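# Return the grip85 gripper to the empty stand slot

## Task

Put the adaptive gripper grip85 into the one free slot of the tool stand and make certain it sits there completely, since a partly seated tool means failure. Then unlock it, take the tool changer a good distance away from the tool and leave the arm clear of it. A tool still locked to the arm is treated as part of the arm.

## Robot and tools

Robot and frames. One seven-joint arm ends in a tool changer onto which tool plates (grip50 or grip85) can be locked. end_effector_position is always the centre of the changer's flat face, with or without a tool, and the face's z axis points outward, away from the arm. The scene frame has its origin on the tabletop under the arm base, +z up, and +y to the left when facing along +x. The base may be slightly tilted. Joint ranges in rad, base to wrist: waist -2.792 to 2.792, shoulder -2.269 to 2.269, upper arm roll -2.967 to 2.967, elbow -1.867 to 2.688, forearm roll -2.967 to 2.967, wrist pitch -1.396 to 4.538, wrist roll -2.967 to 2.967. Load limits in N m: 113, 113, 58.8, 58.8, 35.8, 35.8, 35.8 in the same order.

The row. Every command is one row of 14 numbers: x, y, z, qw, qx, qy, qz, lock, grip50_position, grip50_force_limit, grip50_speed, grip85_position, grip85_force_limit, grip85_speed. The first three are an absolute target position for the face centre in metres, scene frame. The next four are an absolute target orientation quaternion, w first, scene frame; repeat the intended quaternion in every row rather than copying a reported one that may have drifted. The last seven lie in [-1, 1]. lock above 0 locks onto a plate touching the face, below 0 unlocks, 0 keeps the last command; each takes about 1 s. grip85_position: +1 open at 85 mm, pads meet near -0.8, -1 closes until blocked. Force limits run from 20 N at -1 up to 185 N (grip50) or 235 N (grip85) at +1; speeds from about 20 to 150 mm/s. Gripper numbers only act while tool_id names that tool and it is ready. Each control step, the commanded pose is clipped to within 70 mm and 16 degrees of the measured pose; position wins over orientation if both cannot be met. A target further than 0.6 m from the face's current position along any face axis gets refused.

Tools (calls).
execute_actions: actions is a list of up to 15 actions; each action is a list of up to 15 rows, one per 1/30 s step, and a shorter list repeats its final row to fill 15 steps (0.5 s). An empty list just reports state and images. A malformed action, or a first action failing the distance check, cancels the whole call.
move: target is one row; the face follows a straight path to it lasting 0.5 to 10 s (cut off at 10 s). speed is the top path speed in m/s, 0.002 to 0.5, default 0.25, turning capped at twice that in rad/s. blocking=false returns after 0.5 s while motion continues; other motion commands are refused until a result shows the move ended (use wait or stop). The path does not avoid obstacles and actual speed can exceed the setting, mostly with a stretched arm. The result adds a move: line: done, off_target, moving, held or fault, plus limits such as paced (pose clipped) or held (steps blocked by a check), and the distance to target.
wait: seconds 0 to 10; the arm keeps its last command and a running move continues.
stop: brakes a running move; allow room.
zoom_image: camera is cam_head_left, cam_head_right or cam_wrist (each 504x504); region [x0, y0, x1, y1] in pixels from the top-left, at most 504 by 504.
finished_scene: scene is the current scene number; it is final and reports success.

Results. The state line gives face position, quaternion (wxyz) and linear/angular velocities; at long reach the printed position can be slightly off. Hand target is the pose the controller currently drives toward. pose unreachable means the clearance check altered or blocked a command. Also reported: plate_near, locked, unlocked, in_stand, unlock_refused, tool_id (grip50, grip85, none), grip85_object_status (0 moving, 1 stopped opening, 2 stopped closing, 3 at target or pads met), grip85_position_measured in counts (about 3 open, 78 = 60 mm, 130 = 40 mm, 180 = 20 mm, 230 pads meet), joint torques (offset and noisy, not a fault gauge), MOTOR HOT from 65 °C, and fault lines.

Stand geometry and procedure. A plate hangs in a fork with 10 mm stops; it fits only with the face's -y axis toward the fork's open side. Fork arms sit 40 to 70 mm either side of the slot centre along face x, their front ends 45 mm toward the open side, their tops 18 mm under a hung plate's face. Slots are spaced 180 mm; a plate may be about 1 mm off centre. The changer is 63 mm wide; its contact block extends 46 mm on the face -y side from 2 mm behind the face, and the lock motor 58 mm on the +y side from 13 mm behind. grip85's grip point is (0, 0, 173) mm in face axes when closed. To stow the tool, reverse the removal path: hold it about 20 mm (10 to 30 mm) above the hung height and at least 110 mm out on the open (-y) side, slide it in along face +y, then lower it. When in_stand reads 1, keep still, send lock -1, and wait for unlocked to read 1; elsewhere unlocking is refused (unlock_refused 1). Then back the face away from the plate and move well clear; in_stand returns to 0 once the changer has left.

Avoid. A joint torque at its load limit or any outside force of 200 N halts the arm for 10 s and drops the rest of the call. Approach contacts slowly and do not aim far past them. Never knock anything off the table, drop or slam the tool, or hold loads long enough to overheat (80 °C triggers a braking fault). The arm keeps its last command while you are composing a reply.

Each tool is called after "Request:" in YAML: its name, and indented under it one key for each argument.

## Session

Request:
move:
  target: [0.45,0.0,0.55,0,0.7071,0.7071,0,0,1,0,0,1,0,0]

Scene clock: 2.07 s.
end_effector_position=(+0.4499, -0.0001, +0.5490) locked=0 unlocked=1 plate_near=0 in_stand=0 unlock_refused=0 tool_id=none grip50_position_measured=n/a grip50_object_status=n/a grip85_position_measured=n/a grip85_object_status=n/a end_effector_quat_wxyz=(-0.000, +0.707, +0.707, +0.000) end_effector_velocity=(+0.000, -0.000, +0.000) end_effector_angular_velocity=(+0.000, -0.000, -0.000)
Joint positions: [ 0.353  0.18  -0.106  2.104 -0.026  0.352 -1.29 ]
Joint velocities: [ 0.  0. -0.  0. -0.  0. -0.]
Joint torques (N m, as the joint torque sensors report them, + toward a larger angle): [ -0.98  23.47   0.35 -31.38  -3.1    3.45  -0.55]
Motor temperatures (°C, as the motors report them): [28 31 27 29 32 29 32]
Hand target: +0.450, -0.000, +0.549; -0.001, +0.707, +0.707, +0.000
Off the commanded pose: 0.001 m, 0 deg.
move: done

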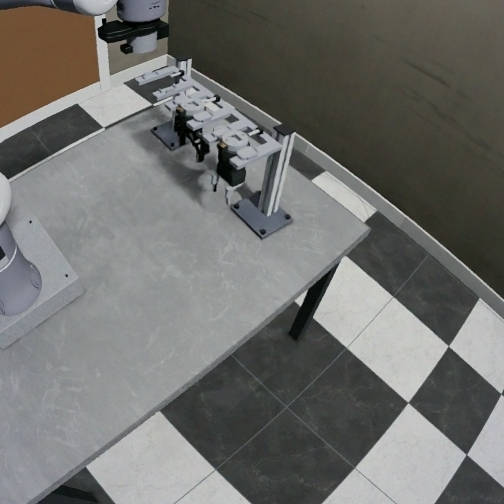

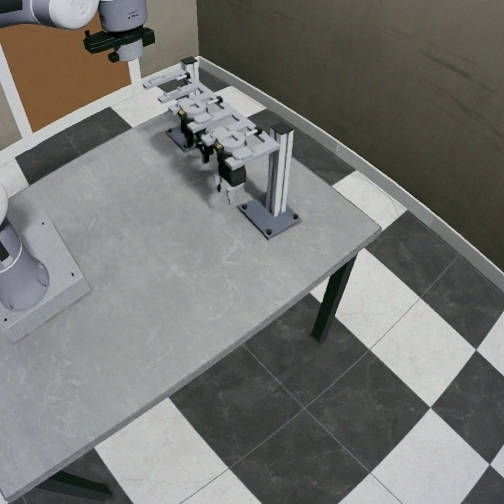

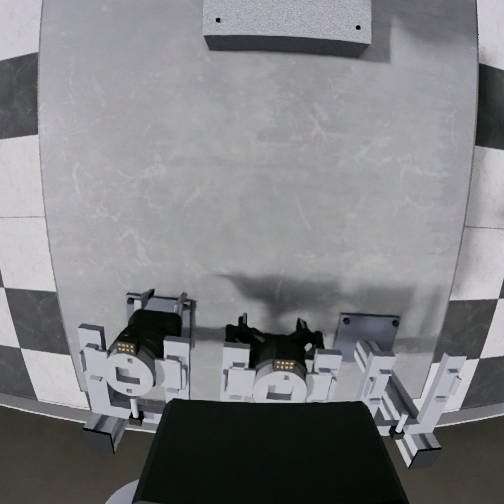

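Request:
move:
  target: [0.62,0.025,0.48,0,0.743,0.669,0,0,1,0,0,1,0,0]

Scene clock: 4.60 s.
end_effector_position=(+0.6200, +0.0254, +0.4804) locked=0 unlocked=1 plate_near=0 in_stand=0 unlock_refused=0 tool_id=none grip50_position_measured=n/a grip50_object_status=n/a grip85_position_measured=n/a grip85_object_status=n/a end_effector_quat_wxyz=(+0.000, +0.743, +0.669, -0.000) end_effector_velocity=(-0.000, -0.000, +0.000) end_effector_angular_velocity=(+0.000, -0.000, -0.000)
Joint positions: [ 0.379 -0.321 -0.201  1.726  0.063  0.467 -1.283]
Joint velocities: [-0.     0.001  0.    -0.     0.    -0.    -0.   ]
Joint torques (N m, as the joint torque sensors report them, + toward a larger angle): [ -1.19  44.96  -1.02 -30.63  -2.99   3.44  -0.56]
Motor temperatures (°C, as the motors report them): [28 31 27 30 32 29 32]
Hand target: +0.620, +0.025, +0.480; -0.000, +0.743, +0.669, +0.000
Off the commanded pose: 0.001 m, 0 deg.
move: done

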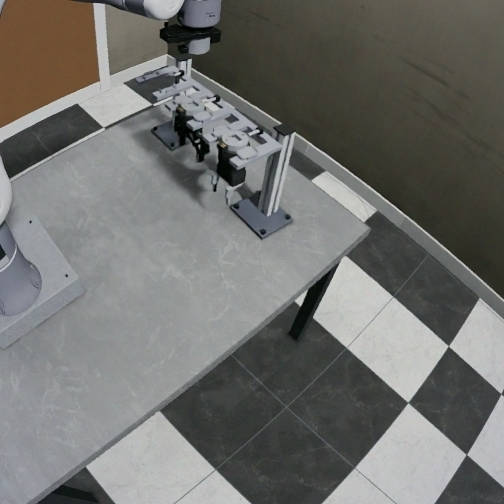

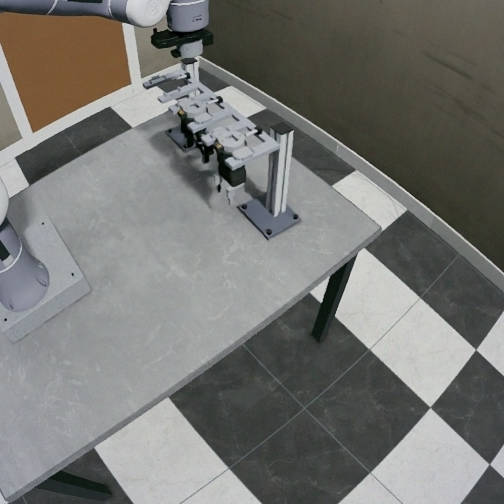

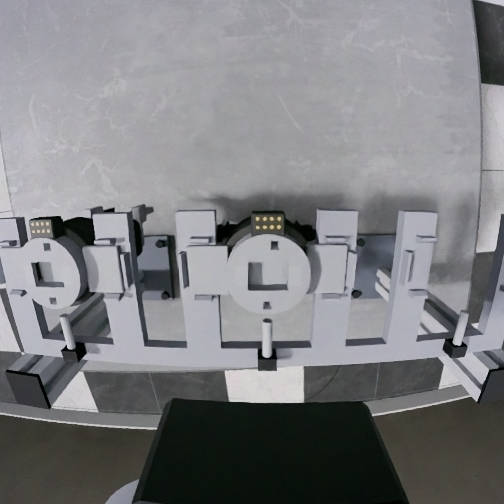

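Request:
move:
  target: [0.6288,0.0321,0.33,0,0.743,0.669,0,0,1,0,0,1,0,0]
  speed: 0.15

Scene clock: 7.37 s.
end_effector_position=(+0.6287, +0.0321, +0.3301) locked=0 unlocked=1 plate_near=0 in_stand=0 unlock_refused=0 tool_id=none grip50_position_measured=n/a grip50_object_status=n/a grip85_position_measured=n/a grip85_object_status=n/a end_effector_quat_wxyz=(-0.000, +0.743, +0.669, -0.000) end_effector_velocity=(+0.000, -0.000, +0.000) end_effector_angular_velocity=(+0.000, -0.000, -0.000)
Joint positions: [ 0.37  -0.563 -0.181  1.81   0.127  0.787 -1.316]
Joint velocities: [-0.  0.  0.  0.  0. -0. -0.]
Joint torques (N m, as the joint torque sensors report them, + toward a larger angle): [ -1.86  49.66  -2.14 -25.39  -2.53   4.77  -0.63]
Motor temperatures (°C, as the motors report them): [28 31 27 30 32 29 32]
Hand target: +0.629, +0.032, +0.330; +0.000, +0.743, +0.669, -0.000
Off the commanded pose: 0.000 m, 0 deg.
move: done

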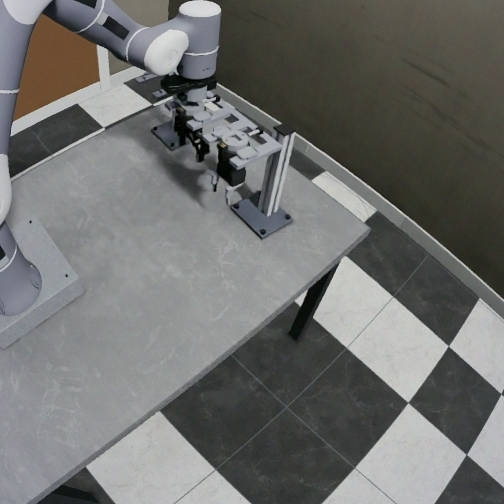

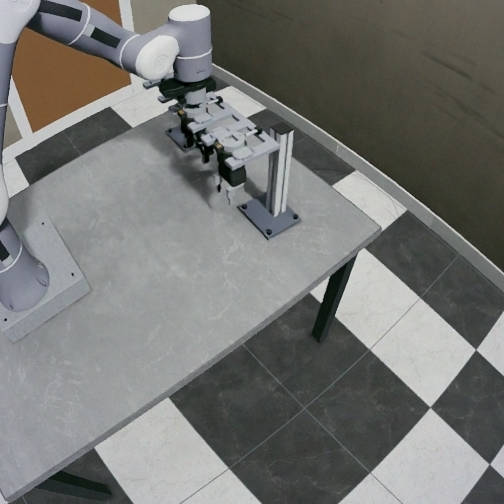

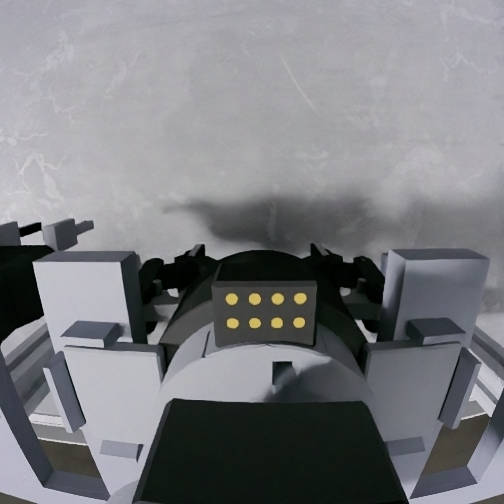

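Request:
move:
  target: [0.6264,0.0334,0.325,0,0.743,0.669,0,0,1,0,0,1,0,0]
  speed: 0.03

Request:
move:
  target: [0.6264,0.0334,0.299,0,0.743,0.669,0,0,1,0,0,1,0,0]
  speed: 0.015

Scene clock: 10.90 s.
end_effector_position=(+0.6264, +0.0333, +0.3251) locked=0 unlocked=1 plate_near=0 in_stand=0 unlock_refused=0 tool_id=none grip50_position_measured=n/a grip50_object_status=n/a grip85_position_measured=n/a grip85_object_status=n/a end_effector_quat_wxyz=(+0.000, +0.743, +0.669, -0.000) end_effector_velocity=(+0.000, -0.000, +0.000) end_effector_angular_velocity=(+0.000, -0.001, -0.000)
Joint positions: [ 0.372 -0.568 -0.179  1.819  0.129  0.802 -1.315]
Joint velocities: [-0.     0.    -0.    -0.     0.     0.001  0.   ]
Joint torques (N m, as the joint torque sensors report them, + toward a larger angle): [ -1.01  49.4   -2.13 -24.14  -2.05   4.92   0.61]
Motor temperatures (°C, as the motors report them): [28 31 27 30 32 29 32]
Hand target: +0.626, +0.033, +0.325; +0.000, +0.743, +0.669, -0.000
Off the commanded pose: 0.000 m, 0 deg.
move: done

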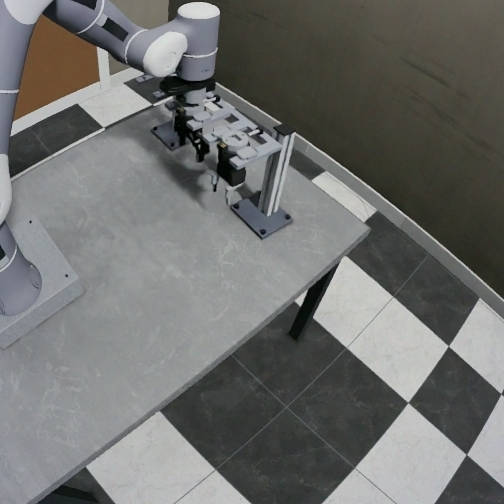

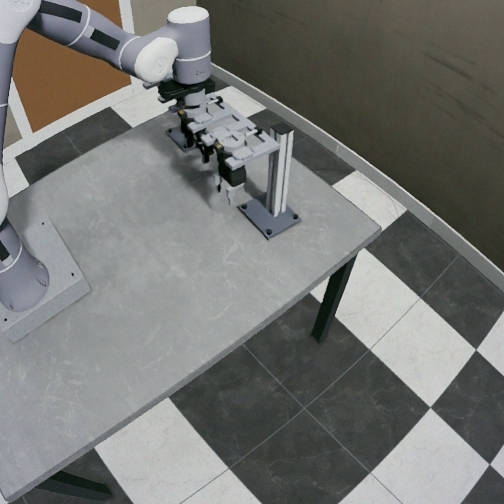

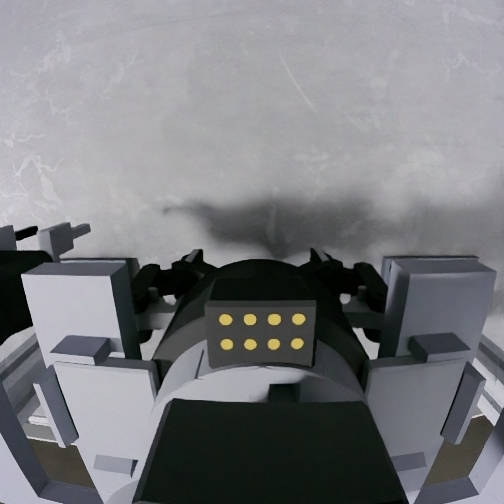

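Scene clock: 12.87 s.
end_effector_position=(+0.6271, +0.0340, +0.3018) locked=0 unlocked=1 plate_near=0 in_stand=1 unlock_refused=0 tool_id=none grip50_position_measured=n/a grip50_object_status=n/a grip85_position_measured=n/a grip85_object_status=n/a end_effector_quat_wxyz=(+0.001, +0.742, +0.670, +0.002) end_effector_velocity=(-0.000, -0.000, -0.000) end_effector_angular_velocity=(+0.001, +0.000, -0.000)
Joint positions: [ 0.366 -0.613 -0.169  1.821  0.138  0.853 -1.322]
Joint velocities: [-0.001 -0.     0.001 -0.     0.     0.     0.   ]
Joint torques (N m, as the joint torque sensors report them, + toward a larger angle): [ -3.67  24.89  -3.59 -21.11  -0.67   6.19   1.36]
Motor temperatures (°C, as the motors report them): [28 31 27 31 32 29 32]
Hand target: +0.626, +0.033, +0.299; +0.000, +0.743, +0.669, -0.000
Off the commanded pose: 0.003 m, 0 deg.
move: done

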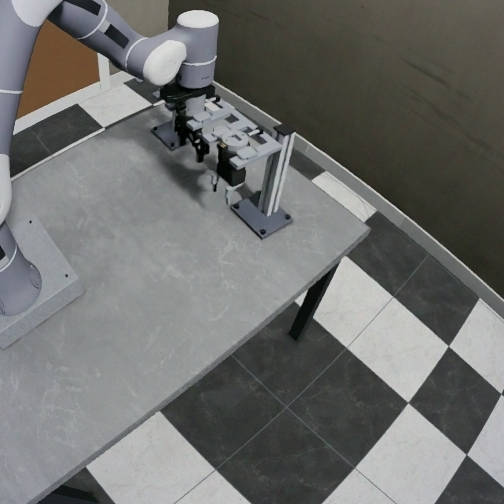

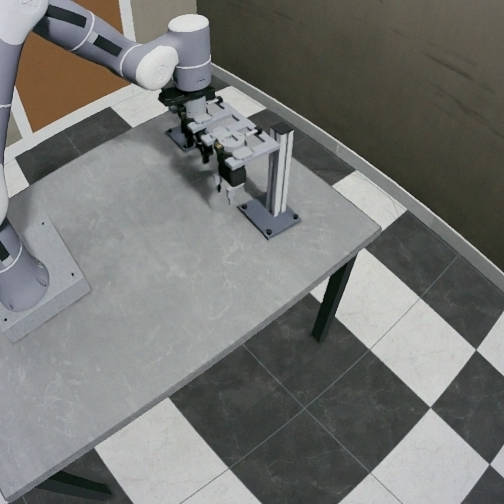

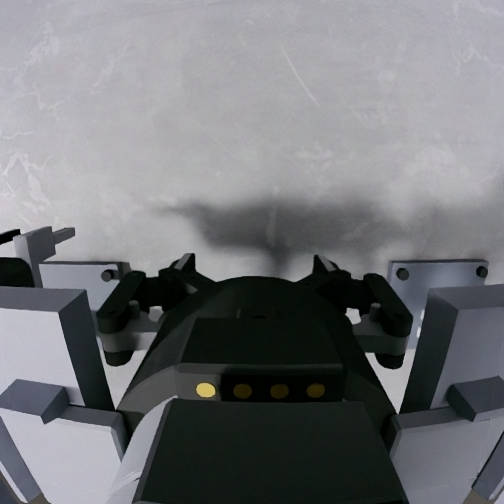

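Close; it is being pushed toward +y and about +1° of turn. Adjusting.

Request:
move:
  target: [0.6268,0.0345,0.306,0,0.737,0.676,0,0,1,0,0,1,0,0]
  speed: 0.02

Request:
move:
  target: [0.6268,0.0345,0.299,0,0.737,0.676,0,0,1,0,0,1,0,0]
  speed: 0.01

Scene clock: 15.03 s.
end_effector_position=(+0.6268, +0.0345, +0.3059) locked=0 unlocked=1 plate_near=0 in_stand=0 unlock_refused=0 tool_id=none grip50_position_measured=n/a grip50_object_status=n/a grip85_position_measured=n/a grip85_object_status=n/a end_effector_quat_wxyz=(-0.000, +0.737, +0.676, +0.000) end_effector_velocity=(-0.000, -0.000, +0.000) end_effector_angular_velocity=(-0.000, +0.000, +0.000)
Joint positions: [ 0.365 -0.605 -0.168  1.82   0.133  0.84  -1.333]
Joint velocities: [ 0.  0. -0.  0.  0. -0. -0.]
Joint torques (N m, as the joint torque sensors report them, + toward a larger angle): [ -0.71  50.35  -2.58 -24.25  -3.32   3.49  -0.74]
Motor temperatures (°C, as the motors report them): [28 31 27 31 32 29 32]
Hand target: +0.627, +0.034, +0.306; +0.000, +0.737, +0.676, -0.000
Off the commanded pose: 0.000 m, 0 deg.
move: done

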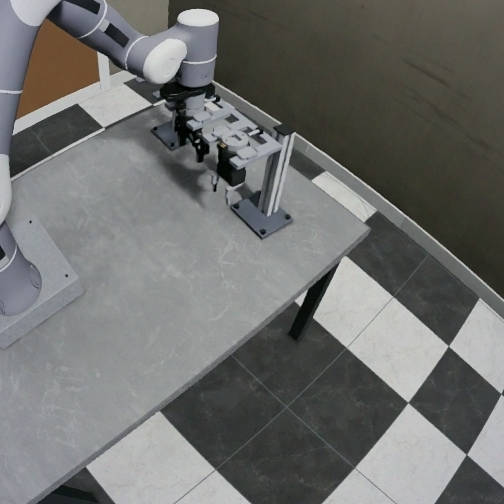

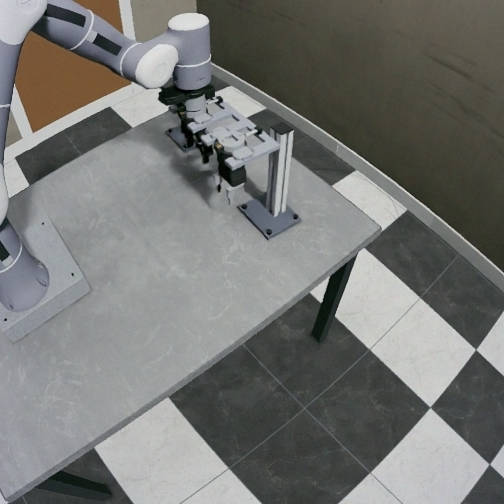

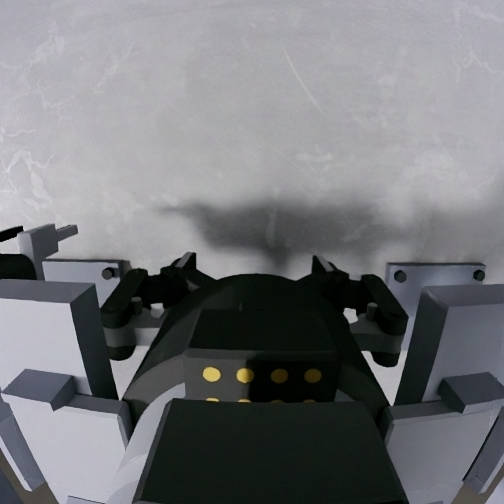

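Scene clock: 15.93 s.
end_effector_position=(+0.6271, +0.0344, +0.3009) locked=0 unlocked=1 plate_near=1 in_stand=1 unlock_refused=0 tool_id=none grip50_position_measured=n/a grip50_object_status=n/a grip85_position_measured=n/a grip85_object_status=n/a end_effector_quat_wxyz=(+0.001, +0.737, +0.676, +0.001) end_effector_velocity=(-0.000, +0.000, +0.000) end_effector_angular_velocity=(+0.001, -0.000, +0.000)
Joint positions: [ 0.363 -0.615 -0.165  1.82   0.134  0.852 -1.336]
Joint velocities: [-0.     0.     0.001 -0.     0.     0.     0.   ]
Joint torques (N m, as the joint torque sensors report them, + toward a larger angle): [ -1.14  31.77  -0.59 -23.15  -0.72   6.83   0.8 ]
Motor temperatures (°C, as the motors report them): [28 31 27 31 32 29 32]
Hand target: +0.627, +0.035, +0.299; +0.000, +0.737, +0.676, -0.000
Off the commanded pose: 0.002 m, 0 deg.
move: done

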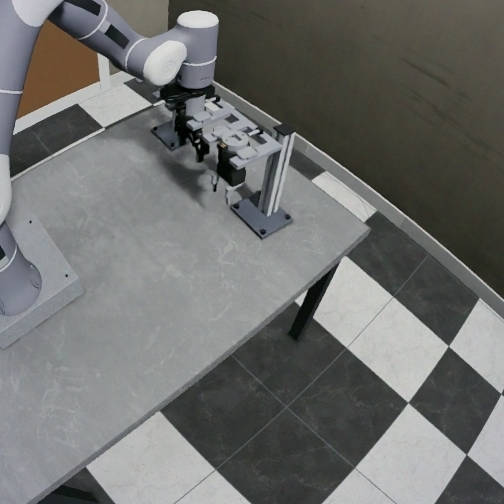

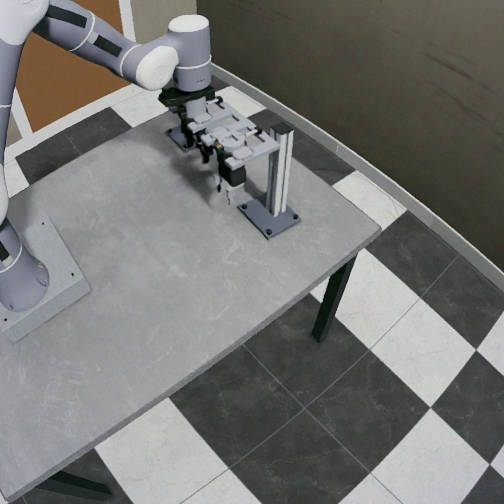

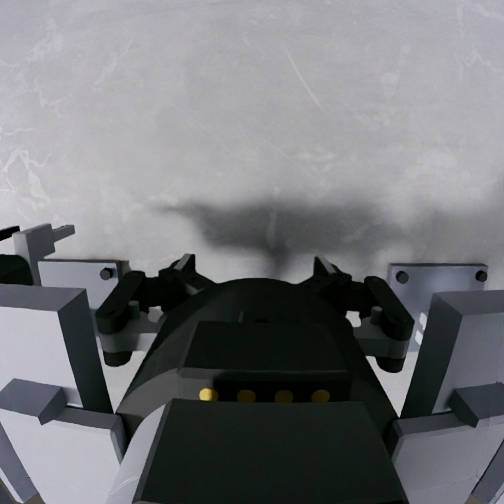

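Request:
execute_actions:
  actions:
    - [[0.627,0.0344,0.3005,0,0.737,0.676,0,1,1,0,0,1,0,0]]
    - [[0.627,0.0344,0.3005,0,0.737,0.676,0,1,1,0,0,1,0,0]]
    - [[0.627,0.0344,0.3005,0,0.737,0.676,0,1,1,0,0,1,0,0]]

Request:
move:
  target: [0.627,0.0344,0.321,0,0.74,0.6725,0,0,1,0,0,1,0,0]
  speed: 0.05

Request:
move:
  target: [0.5076,0.0459,0.321,0,0.74,0.6725,0,0,1,0,0,1,0,0]
  speed: 0.12

Request:
move:
  target: [0.5249,0.225,0.321,0,0.74,0.6725,0,0,1,0,0,1,0,0]
  speed: 0.15

Request:
move:
  target: [0.6443,0.2135,0.321,0,0.74,0.6725,0,0,1,0,0,1,0,0]
  speed: 0.06

Scene clock: 20.70 s.
end_effector_position=(+0.6272, +0.0344, +0.3013) locked=1 unlocked=0 plate_near=1 in_stand=1 unlock_refused=0 tool_id=grip85 grip50_position_measured=n/a grip50_object_status=n/a grip85_position_measured=n/a grip85_object_status=n/a end_effector_quat_wxyz=(+0.000, +0.737, +0.676, +0.000) end_effector_velocity=(+0.000, -0.000, +0.000) end_effector_angular_velocity=(-0.000, -0.001, -0.000)
Joint positions: [ 0.363 -0.614 -0.165  1.82   0.134  0.85  -1.336]
Joint velocities: [ 0.  0. -0. -0. -0.  0.  0.]
Joint torques (N m, as the joint torque sensors report them, + toward a larger angle): [ -1.49  51.22  -2.99 -28.23  -2.56   5.84   1.08]
Motor temperatures (°C, as the motors report them): [28 32 27 31 32 29 32]
Hand target: +0.627, +0.034, +0.301; -0.000, +0.737, +0.676, +0.000
Off the commanded pose: 0.001 m, 0 deg.

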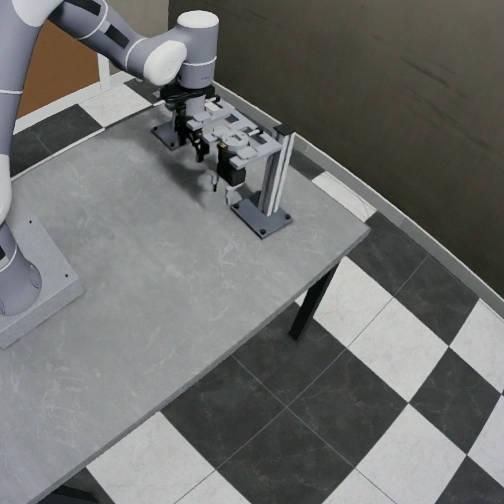

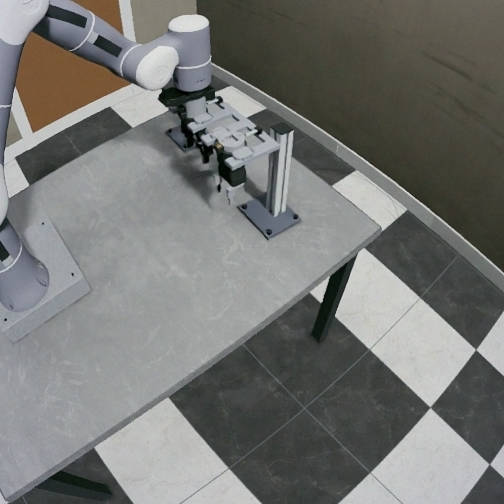

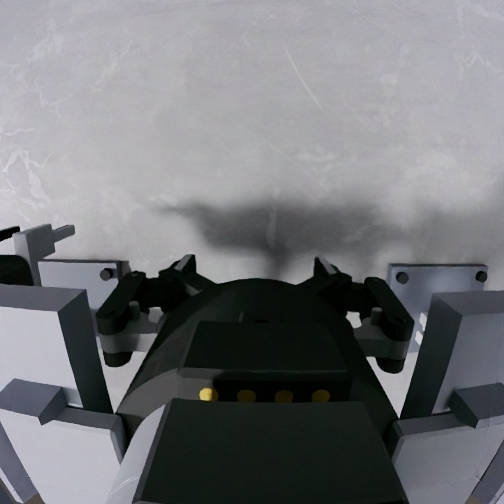

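Scene clock: 21.43 s.
end_effector_position=(+0.6271, +0.0344, +0.3211) locked=1 unlocked=0 plate_near=1 in_stand=0 unlock_refused=0 tool_id=grip85 grip50_position_measured=n/a grip50_object_status=n/a grip85_position_measured=n/a grip85_object_status=n/a end_effector_quat_wxyz=(+0.000, +0.740, +0.673, +0.000) end_effector_velocity=(-0.000, +0.000, -0.000) end_effector_angular_velocity=(-0.000, +0.000, +0.000)
Joint positions: [ 0.368 -0.577 -0.173  1.817  0.127  0.81  -1.321]
Joint velocities: [ 0.001 -0.    -0.     0.    -0.    -0.     0.   ]
Joint torques (N m, as the joint torque sensors report them, + toward a larger angle): [ -0.74  56.46  -3.8  -29.05  -4.1    4.94   0.54]
Motor temperatures (°C, as the motors report them): [28 32 27 31 32 29 32]
Hand target: +0.627, +0.034, +0.321; -0.000, +0.740, +0.673, +0.000
Off the commanded pose: 0.000 m, 0 deg.
move: done

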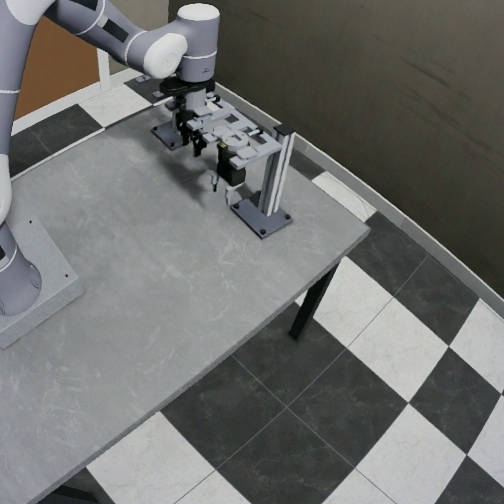

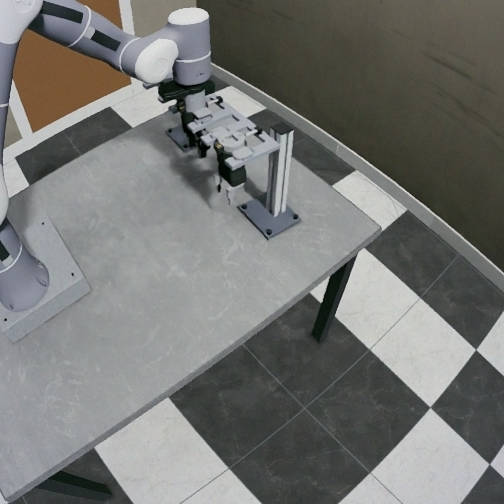

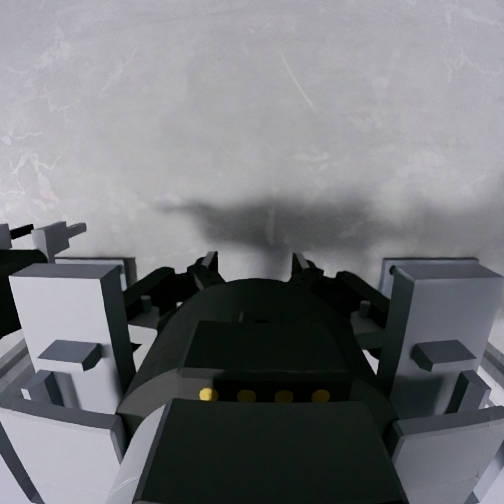

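Scene clock: 22.77 s.
end_effector_position=(+0.5074, +0.0455, +0.3208) locked=1 unlocked=0 plate_near=1 in_stand=0 unlock_refused=0 tool_id=grip85 grip50_position_measured=n/a grip50_object_status=n/a grip85_position_measured=n/a grip85_object_status=n/a end_effector_quat_wxyz=(-0.000, +0.740, +0.673, -0.000) end_effector_velocity=(+0.000, -0.000, +0.000) end_effector_angular_velocity=(-0.000, -0.001, -0.000)
Joint positions: [ 0.461 -0.36  -0.168  2.203  0.096  0.982 -1.228]
Joint velocities: [ 0.001  0.    -0.001  0.     0.     0.     0.   ]
Joint torques (N m, as the joint torque sensors report them, + toward a larger angle): [ -0.57  43.25  -2.19 -25.53  -3.56   6.17   0.52]
Motor temperatures (°C, as the motors report them): [28 32 27 31 32 29 32]
Hand target: +0.507, +0.046, +0.321; +0.000, +0.740, +0.673, -0.000
Off the commanded pose: 0.000 m, 0 deg.
move: done

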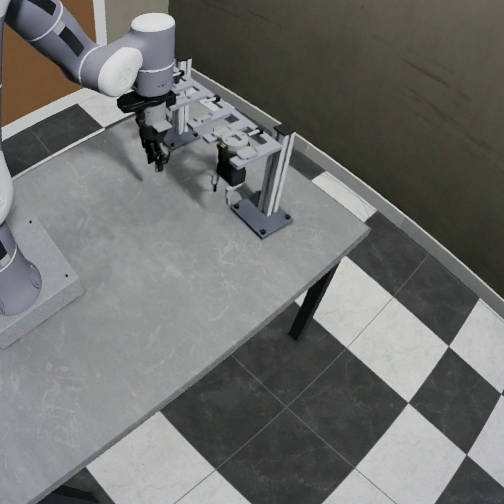

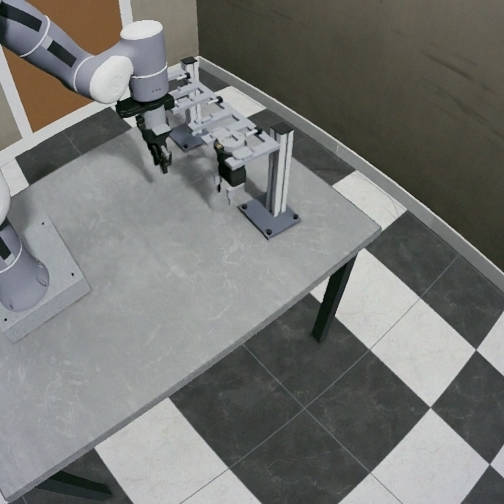

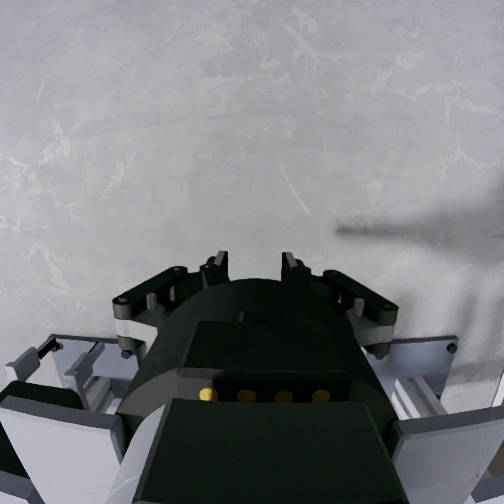

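Scene clock: 24.30 s.
end_effector_position=(+0.5248, +0.2247, +0.3211) locked=1 unlocked=0 plate_near=1 in_stand=0 unlock_refused=0 tool_id=grip85 grip50_position_measured=n/a grip50_object_status=n/a grip85_position_measured=3 grip85_object_status=3 end_effector_quat_wxyz=(+0.001, +0.740, +0.673, +0.000) end_effector_velocity=(+0.000, -0.001, +0.000) end_effector_angular_velocity=(-0.001, +0.000, -0.001)
Joint positions: [ 0.687 -0.474 -0.109  2.007  0.07   0.902 -0.917]
Joint velocities: [-0.     0.    -0.001  0.    -0.    -0.001 -0.   ]
Joint torques (N m, as the joint torque sensors report them, + toward a larger angle): [ -1.38  50.83  -2.24 -27.98  -3.22   4.83   0.49]
Motor temperatures (°C, as the motors report them): [28 32 27 31 32 29 32]
Hand target: +0.525, +0.225, +0.321; +0.001, +0.740, +0.673, -0.000
Off the commanded pose: 0.000 m, 0 deg.
move: done

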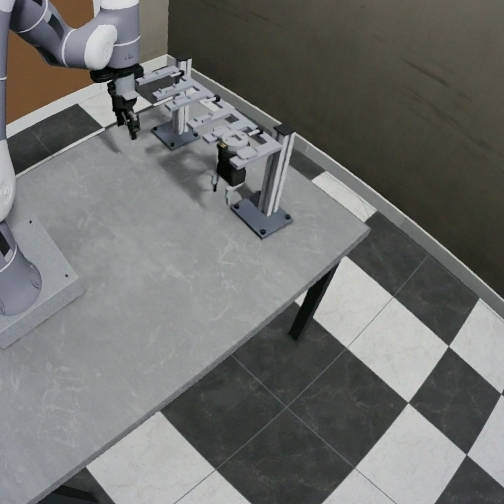

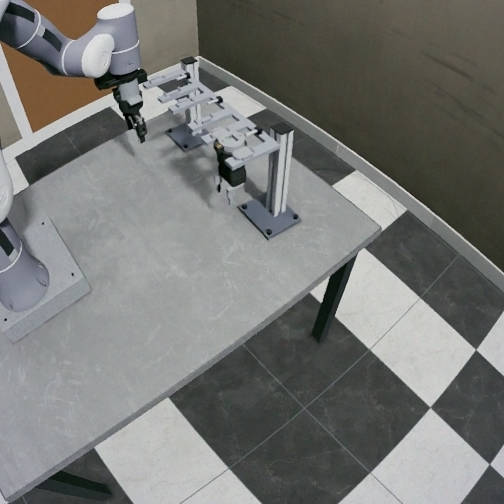

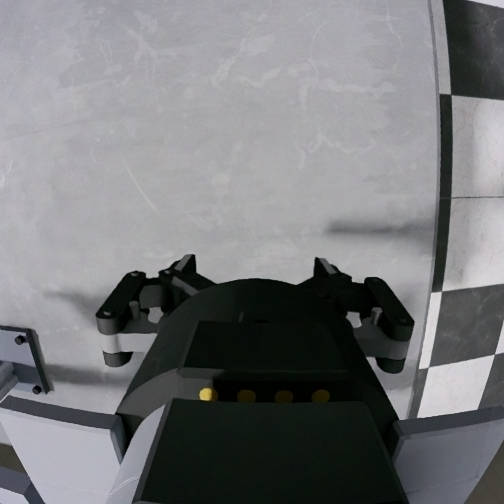

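Scene clock: 26.57 s.
end_effector_position=(+0.6441, +0.2140, +0.3209) locked=1 unlocked=0 plate_near=1 in_stand=0 unlock_refused=0 tool_id=grip85 grip50_position_measured=n/a grip50_object_status=n/a grip85_position_measured=3 grip85_object_status=3 end_effector_quat_wxyz=(-0.000, +0.740, +0.673, -0.000) end_effector_velocity=(+0.000, -0.000, +0.000) end_effector_angular_velocity=(+0.001, +0.000, -0.000)
Joint positions: [ 0.56  -0.677 -0.114  1.633  0.088  0.729 -1.039]
Joint velocities: [-0.001  0.     0.001 -0.     0.    -0.     0.   ]
Joint torques (N m, as the joint torque sensors report them, + toward a larger angle): [ -1.88  63.57  -3.51 -34.2   -3.86   5.64  -0.61]
Motor temperatures (°C, as the motors report them): [28 32 27 32 32 29 32]
Hand target: +0.644, +0.214, +0.321; -0.000, +0.740, +0.673, -0.000
Off the commanded pose: 0.001 m, 0 deg.
move: done

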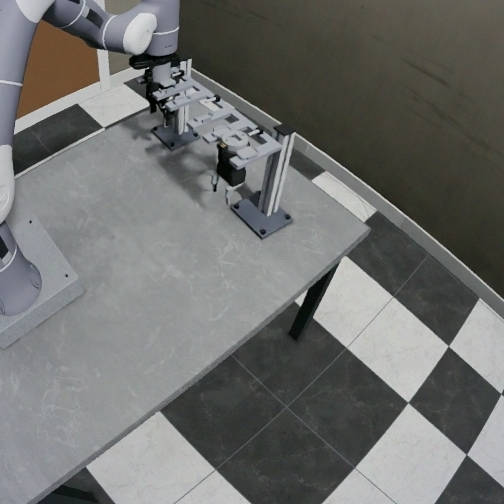

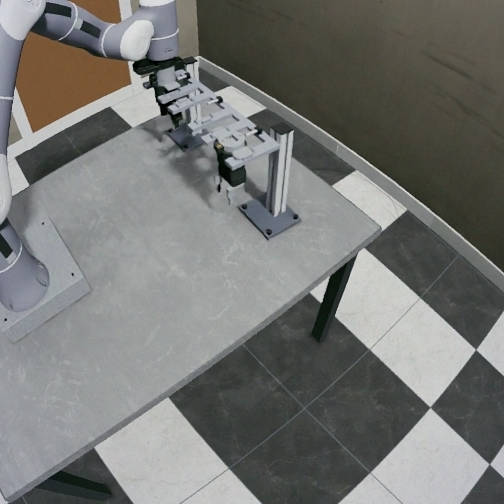

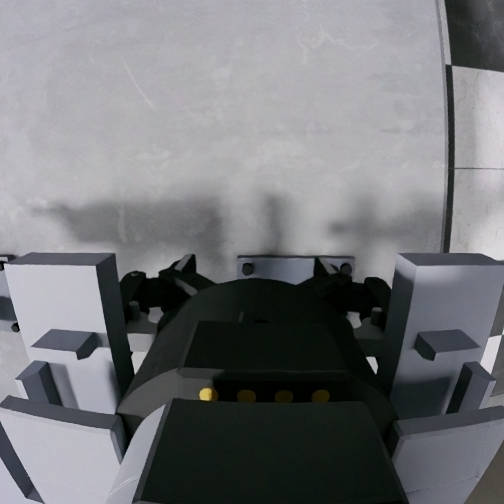

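About 11 px too far in (about 3.3 mm); backing off, then lowering.

Request:
move:
  target: [0.641,0.2135,0.321,0,0.74,0.6725,0,0,1,0,0,1,0,0]
  speed: 0.02

Request:
move:
  target: [0.641,0.2135,0.3,0,0.74,0.6725,0,0,1,0,0,1,0,0]
  speed: 0.015

Scene clock: 29.07 s.
end_effector_position=(+0.6410, +0.2135, +0.3210) locked=1 unlocked=0 plate_near=1 in_stand=0 unlock_refused=0 tool_id=grip85 grip50_position_measured=n/a grip50_object_status=n/a grip85_position_measured=3 grip85_object_status=3 end_effector_quat_wxyz=(-0.000, +0.740, +0.673, -0.000) end_effector_velocity=(+0.000, -0.000, +0.000) end_effector_angular_velocity=(-0.000, -0.000, -0.000)
Joint positions: [ 0.563 -0.671 -0.114  1.645  0.088  0.735 -1.039]
Joint velocities: [ 0.     0.    -0.001  0.     0.    -0.     0.   ]
Joint torques (N m, as the joint torque sensors report them, + toward a larger angle): [ -0.44  63.61  -3.05 -30.85  -4.02   6.24   0.44]
Motor temperatures (°C, as the motors report them): [28 33 27 32 32 29 32]
Hand target: +0.641, +0.213, +0.321; -0.000, +0.740, +0.673, +0.000
Off the commanded pose: 0.000 m, 0 deg.
move: done

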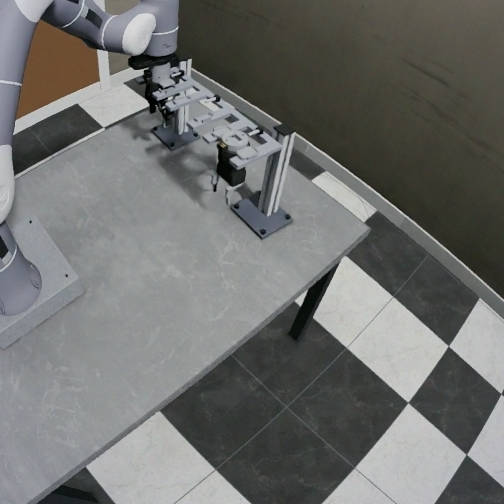

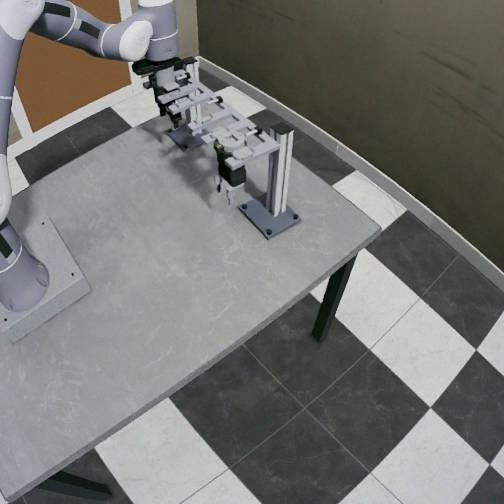

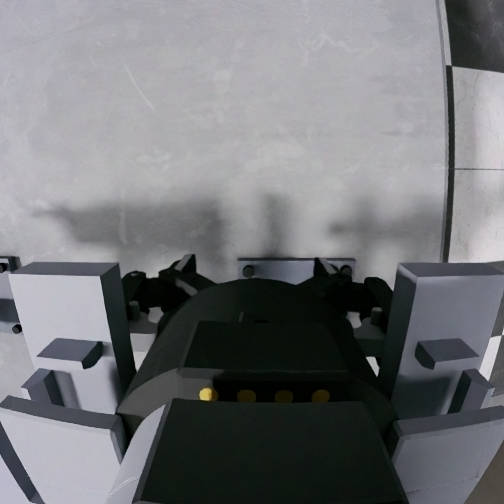

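Scene clock: 30.70 s.
end_effector_position=(+0.6404, +0.2149, +0.3014) locked=1 unlocked=0 plate_near=1 in_stand=1 unlock_refused=0 tool_id=grip85 grip50_position_measured=n/a grip50_object_status=n/a grip85_position_measured=3 grip85_object_status=3 end_effector_quat_wxyz=(+0.000, +0.738, +0.675, -0.000) end_effector_velocity=(+0.000, +0.000, +0.000) end_effector_angular_velocity=(+0.000, -0.000, +0.000)
Joint positions: [ 0.562 -0.703 -0.11   1.649  0.091  0.772 -1.043]
Joint velocities: [-0.    -0.     0.001  0.    -0.     0.    -0.   ]
Joint torques (N m, as the joint torque sensors report them, + toward a larger angle): [-10.11  48.38  -7.98 -32.38  -0.49   9.62   3.96]
Motor temperatures (°C, as the motors report them): [28 33 27 32 32 29 32]
Hand target: +0.641, +0.214, +0.300; +0.000, +0.740, +0.673, -0.000
Off the commanded pose: 0.002 m, 0 deg.
move: done

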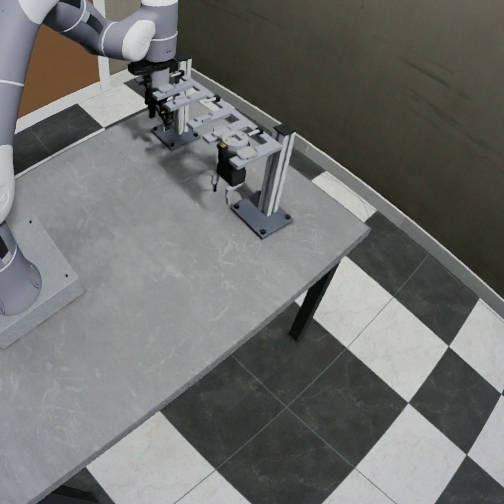

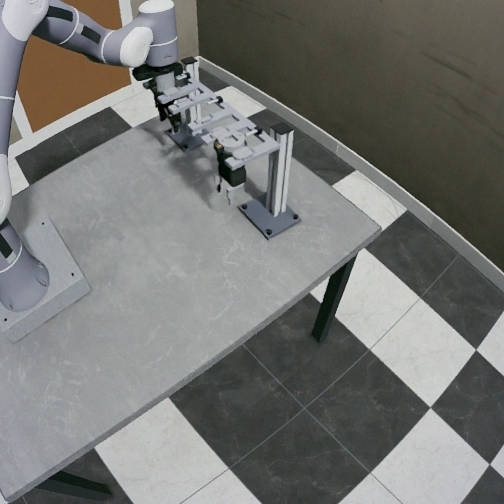

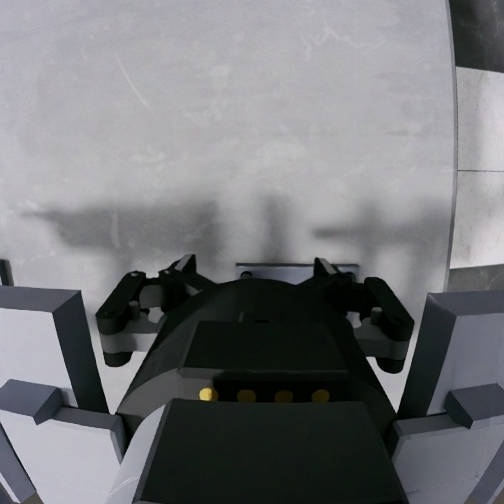

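Request:
execute_actions:
  actions:
    - [[0.6404,0.2152,0.301,0,0.737,0.676,0,0,1,0,0,1,0,0]]
    - [[0.6404,0.2152,0.301,0,0.737,0.676,0,-1,1,0,0,1,0,0]]
    - [[0.6404,0.2152,0.301,0,0.737,0.676,0,-1,1,0,0,1,0,0]]
    - [[0.6404,0.2152,0.301,0,0.737,0.676,0,-1,1,0,0,1,0,0]]

Request:
move:
  target: [0.6404,0.2152,0.48,0,0.737,0.676,0,0,1,0,0,1,0,0]
  speed: 0.1

Scene clock: 35.00 s.
end_effector_position=(+0.6403, +0.2151, +0.3013) locked=0 unlocked=1 plate_near=1 in_stand=1 unlock_refused=0 tool_id=none grip50_position_measured=n/a grip50_object_status=n/a grip85_position_measured=n/a grip85_object_status=n/a end_effector_quat_wxyz=(-0.000, +0.737, +0.676, -0.000) end_effector_velocity=(+0.000, +0.000, +0.000) end_effector_angular_velocity=(+0.000, -0.001, +0.000)
Joint positions: [ 0.561 -0.703 -0.109  1.649  0.091  0.772 -1.046]
Joint velocities: [ 0.  0. -0.  0.  0.  0. -0.]
Joint torques (N m, as the joint torque sensors report them, + toward a larger angle): [ -1.78  50.38  -1.44 -27.07  -2.54   5.46  -0.09]
Motor temperatures (°C, as the motors report them): [28 33 27 33 32 29 32]
Hand target: +0.640, +0.215, +0.301; +0.000, +0.737, +0.676, -0.000
Off the commanded pose: 0.000 m, 0 deg.

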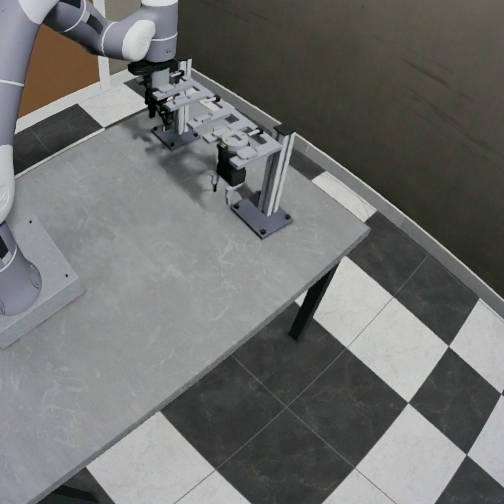

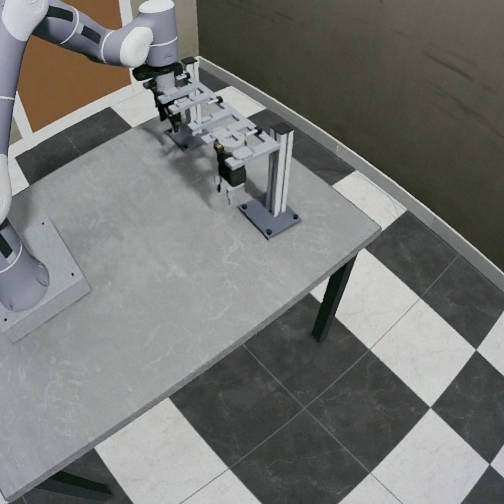

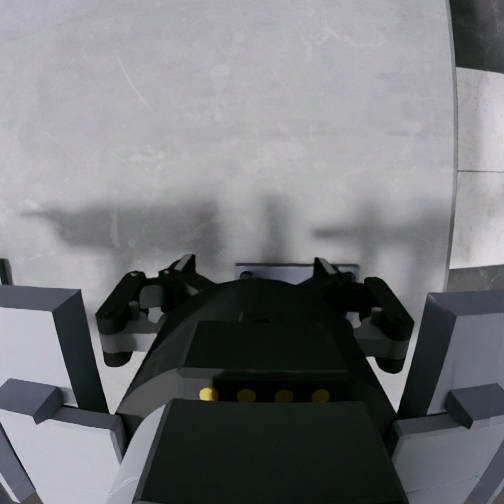

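Scene clock: 37.07 s.
end_effector_position=(+0.6405, +0.2152, +0.4799) locked=0 unlocked=1 plate_near=0 in_stand=0 unlock_refused=0 tool_id=none grip50_position_measured=n/a grip50_object_status=n/a grip85_position_measured=n/a grip85_object_status=n/a end_effector_quat_wxyz=(-0.000, +0.737, +0.676, +0.000) end_effector_velocity=(+0.000, -0.000, -0.000) end_effector_angular_velocity=(-0.000, -0.000, -0.000)
Joint positions: [ 0.565 -0.463 -0.118  1.518  0.052  0.404 -1.022]
Joint velocities: [ 0. -0. -0.  0.  0.  0.  0.]
Joint torques (N m, as the joint torque sensors report them, + toward a larger angle): [ -1.03  51.26  -1.54 -30.59  -4.02   3.49   0.62]
Motor temperatures (°C, as the motors report them): [28 33 27 33 32 29 32]
Hand target: +0.640, +0.215, +0.480; -0.000, +0.737, +0.676, -0.000
Off the commanded pose: 0.000 m, 0 deg.
move: done

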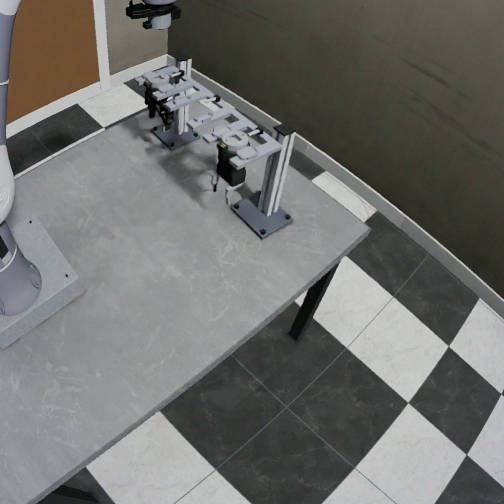

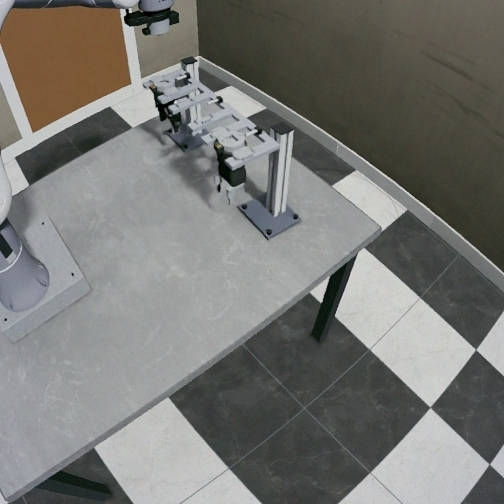

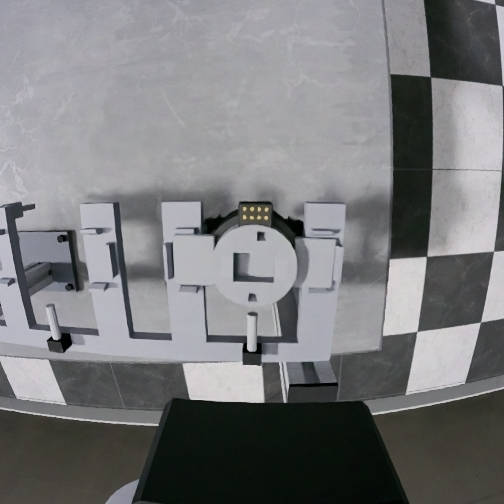

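Request:
finished_scene:
  scene: 2

The scene is finished: the task was done.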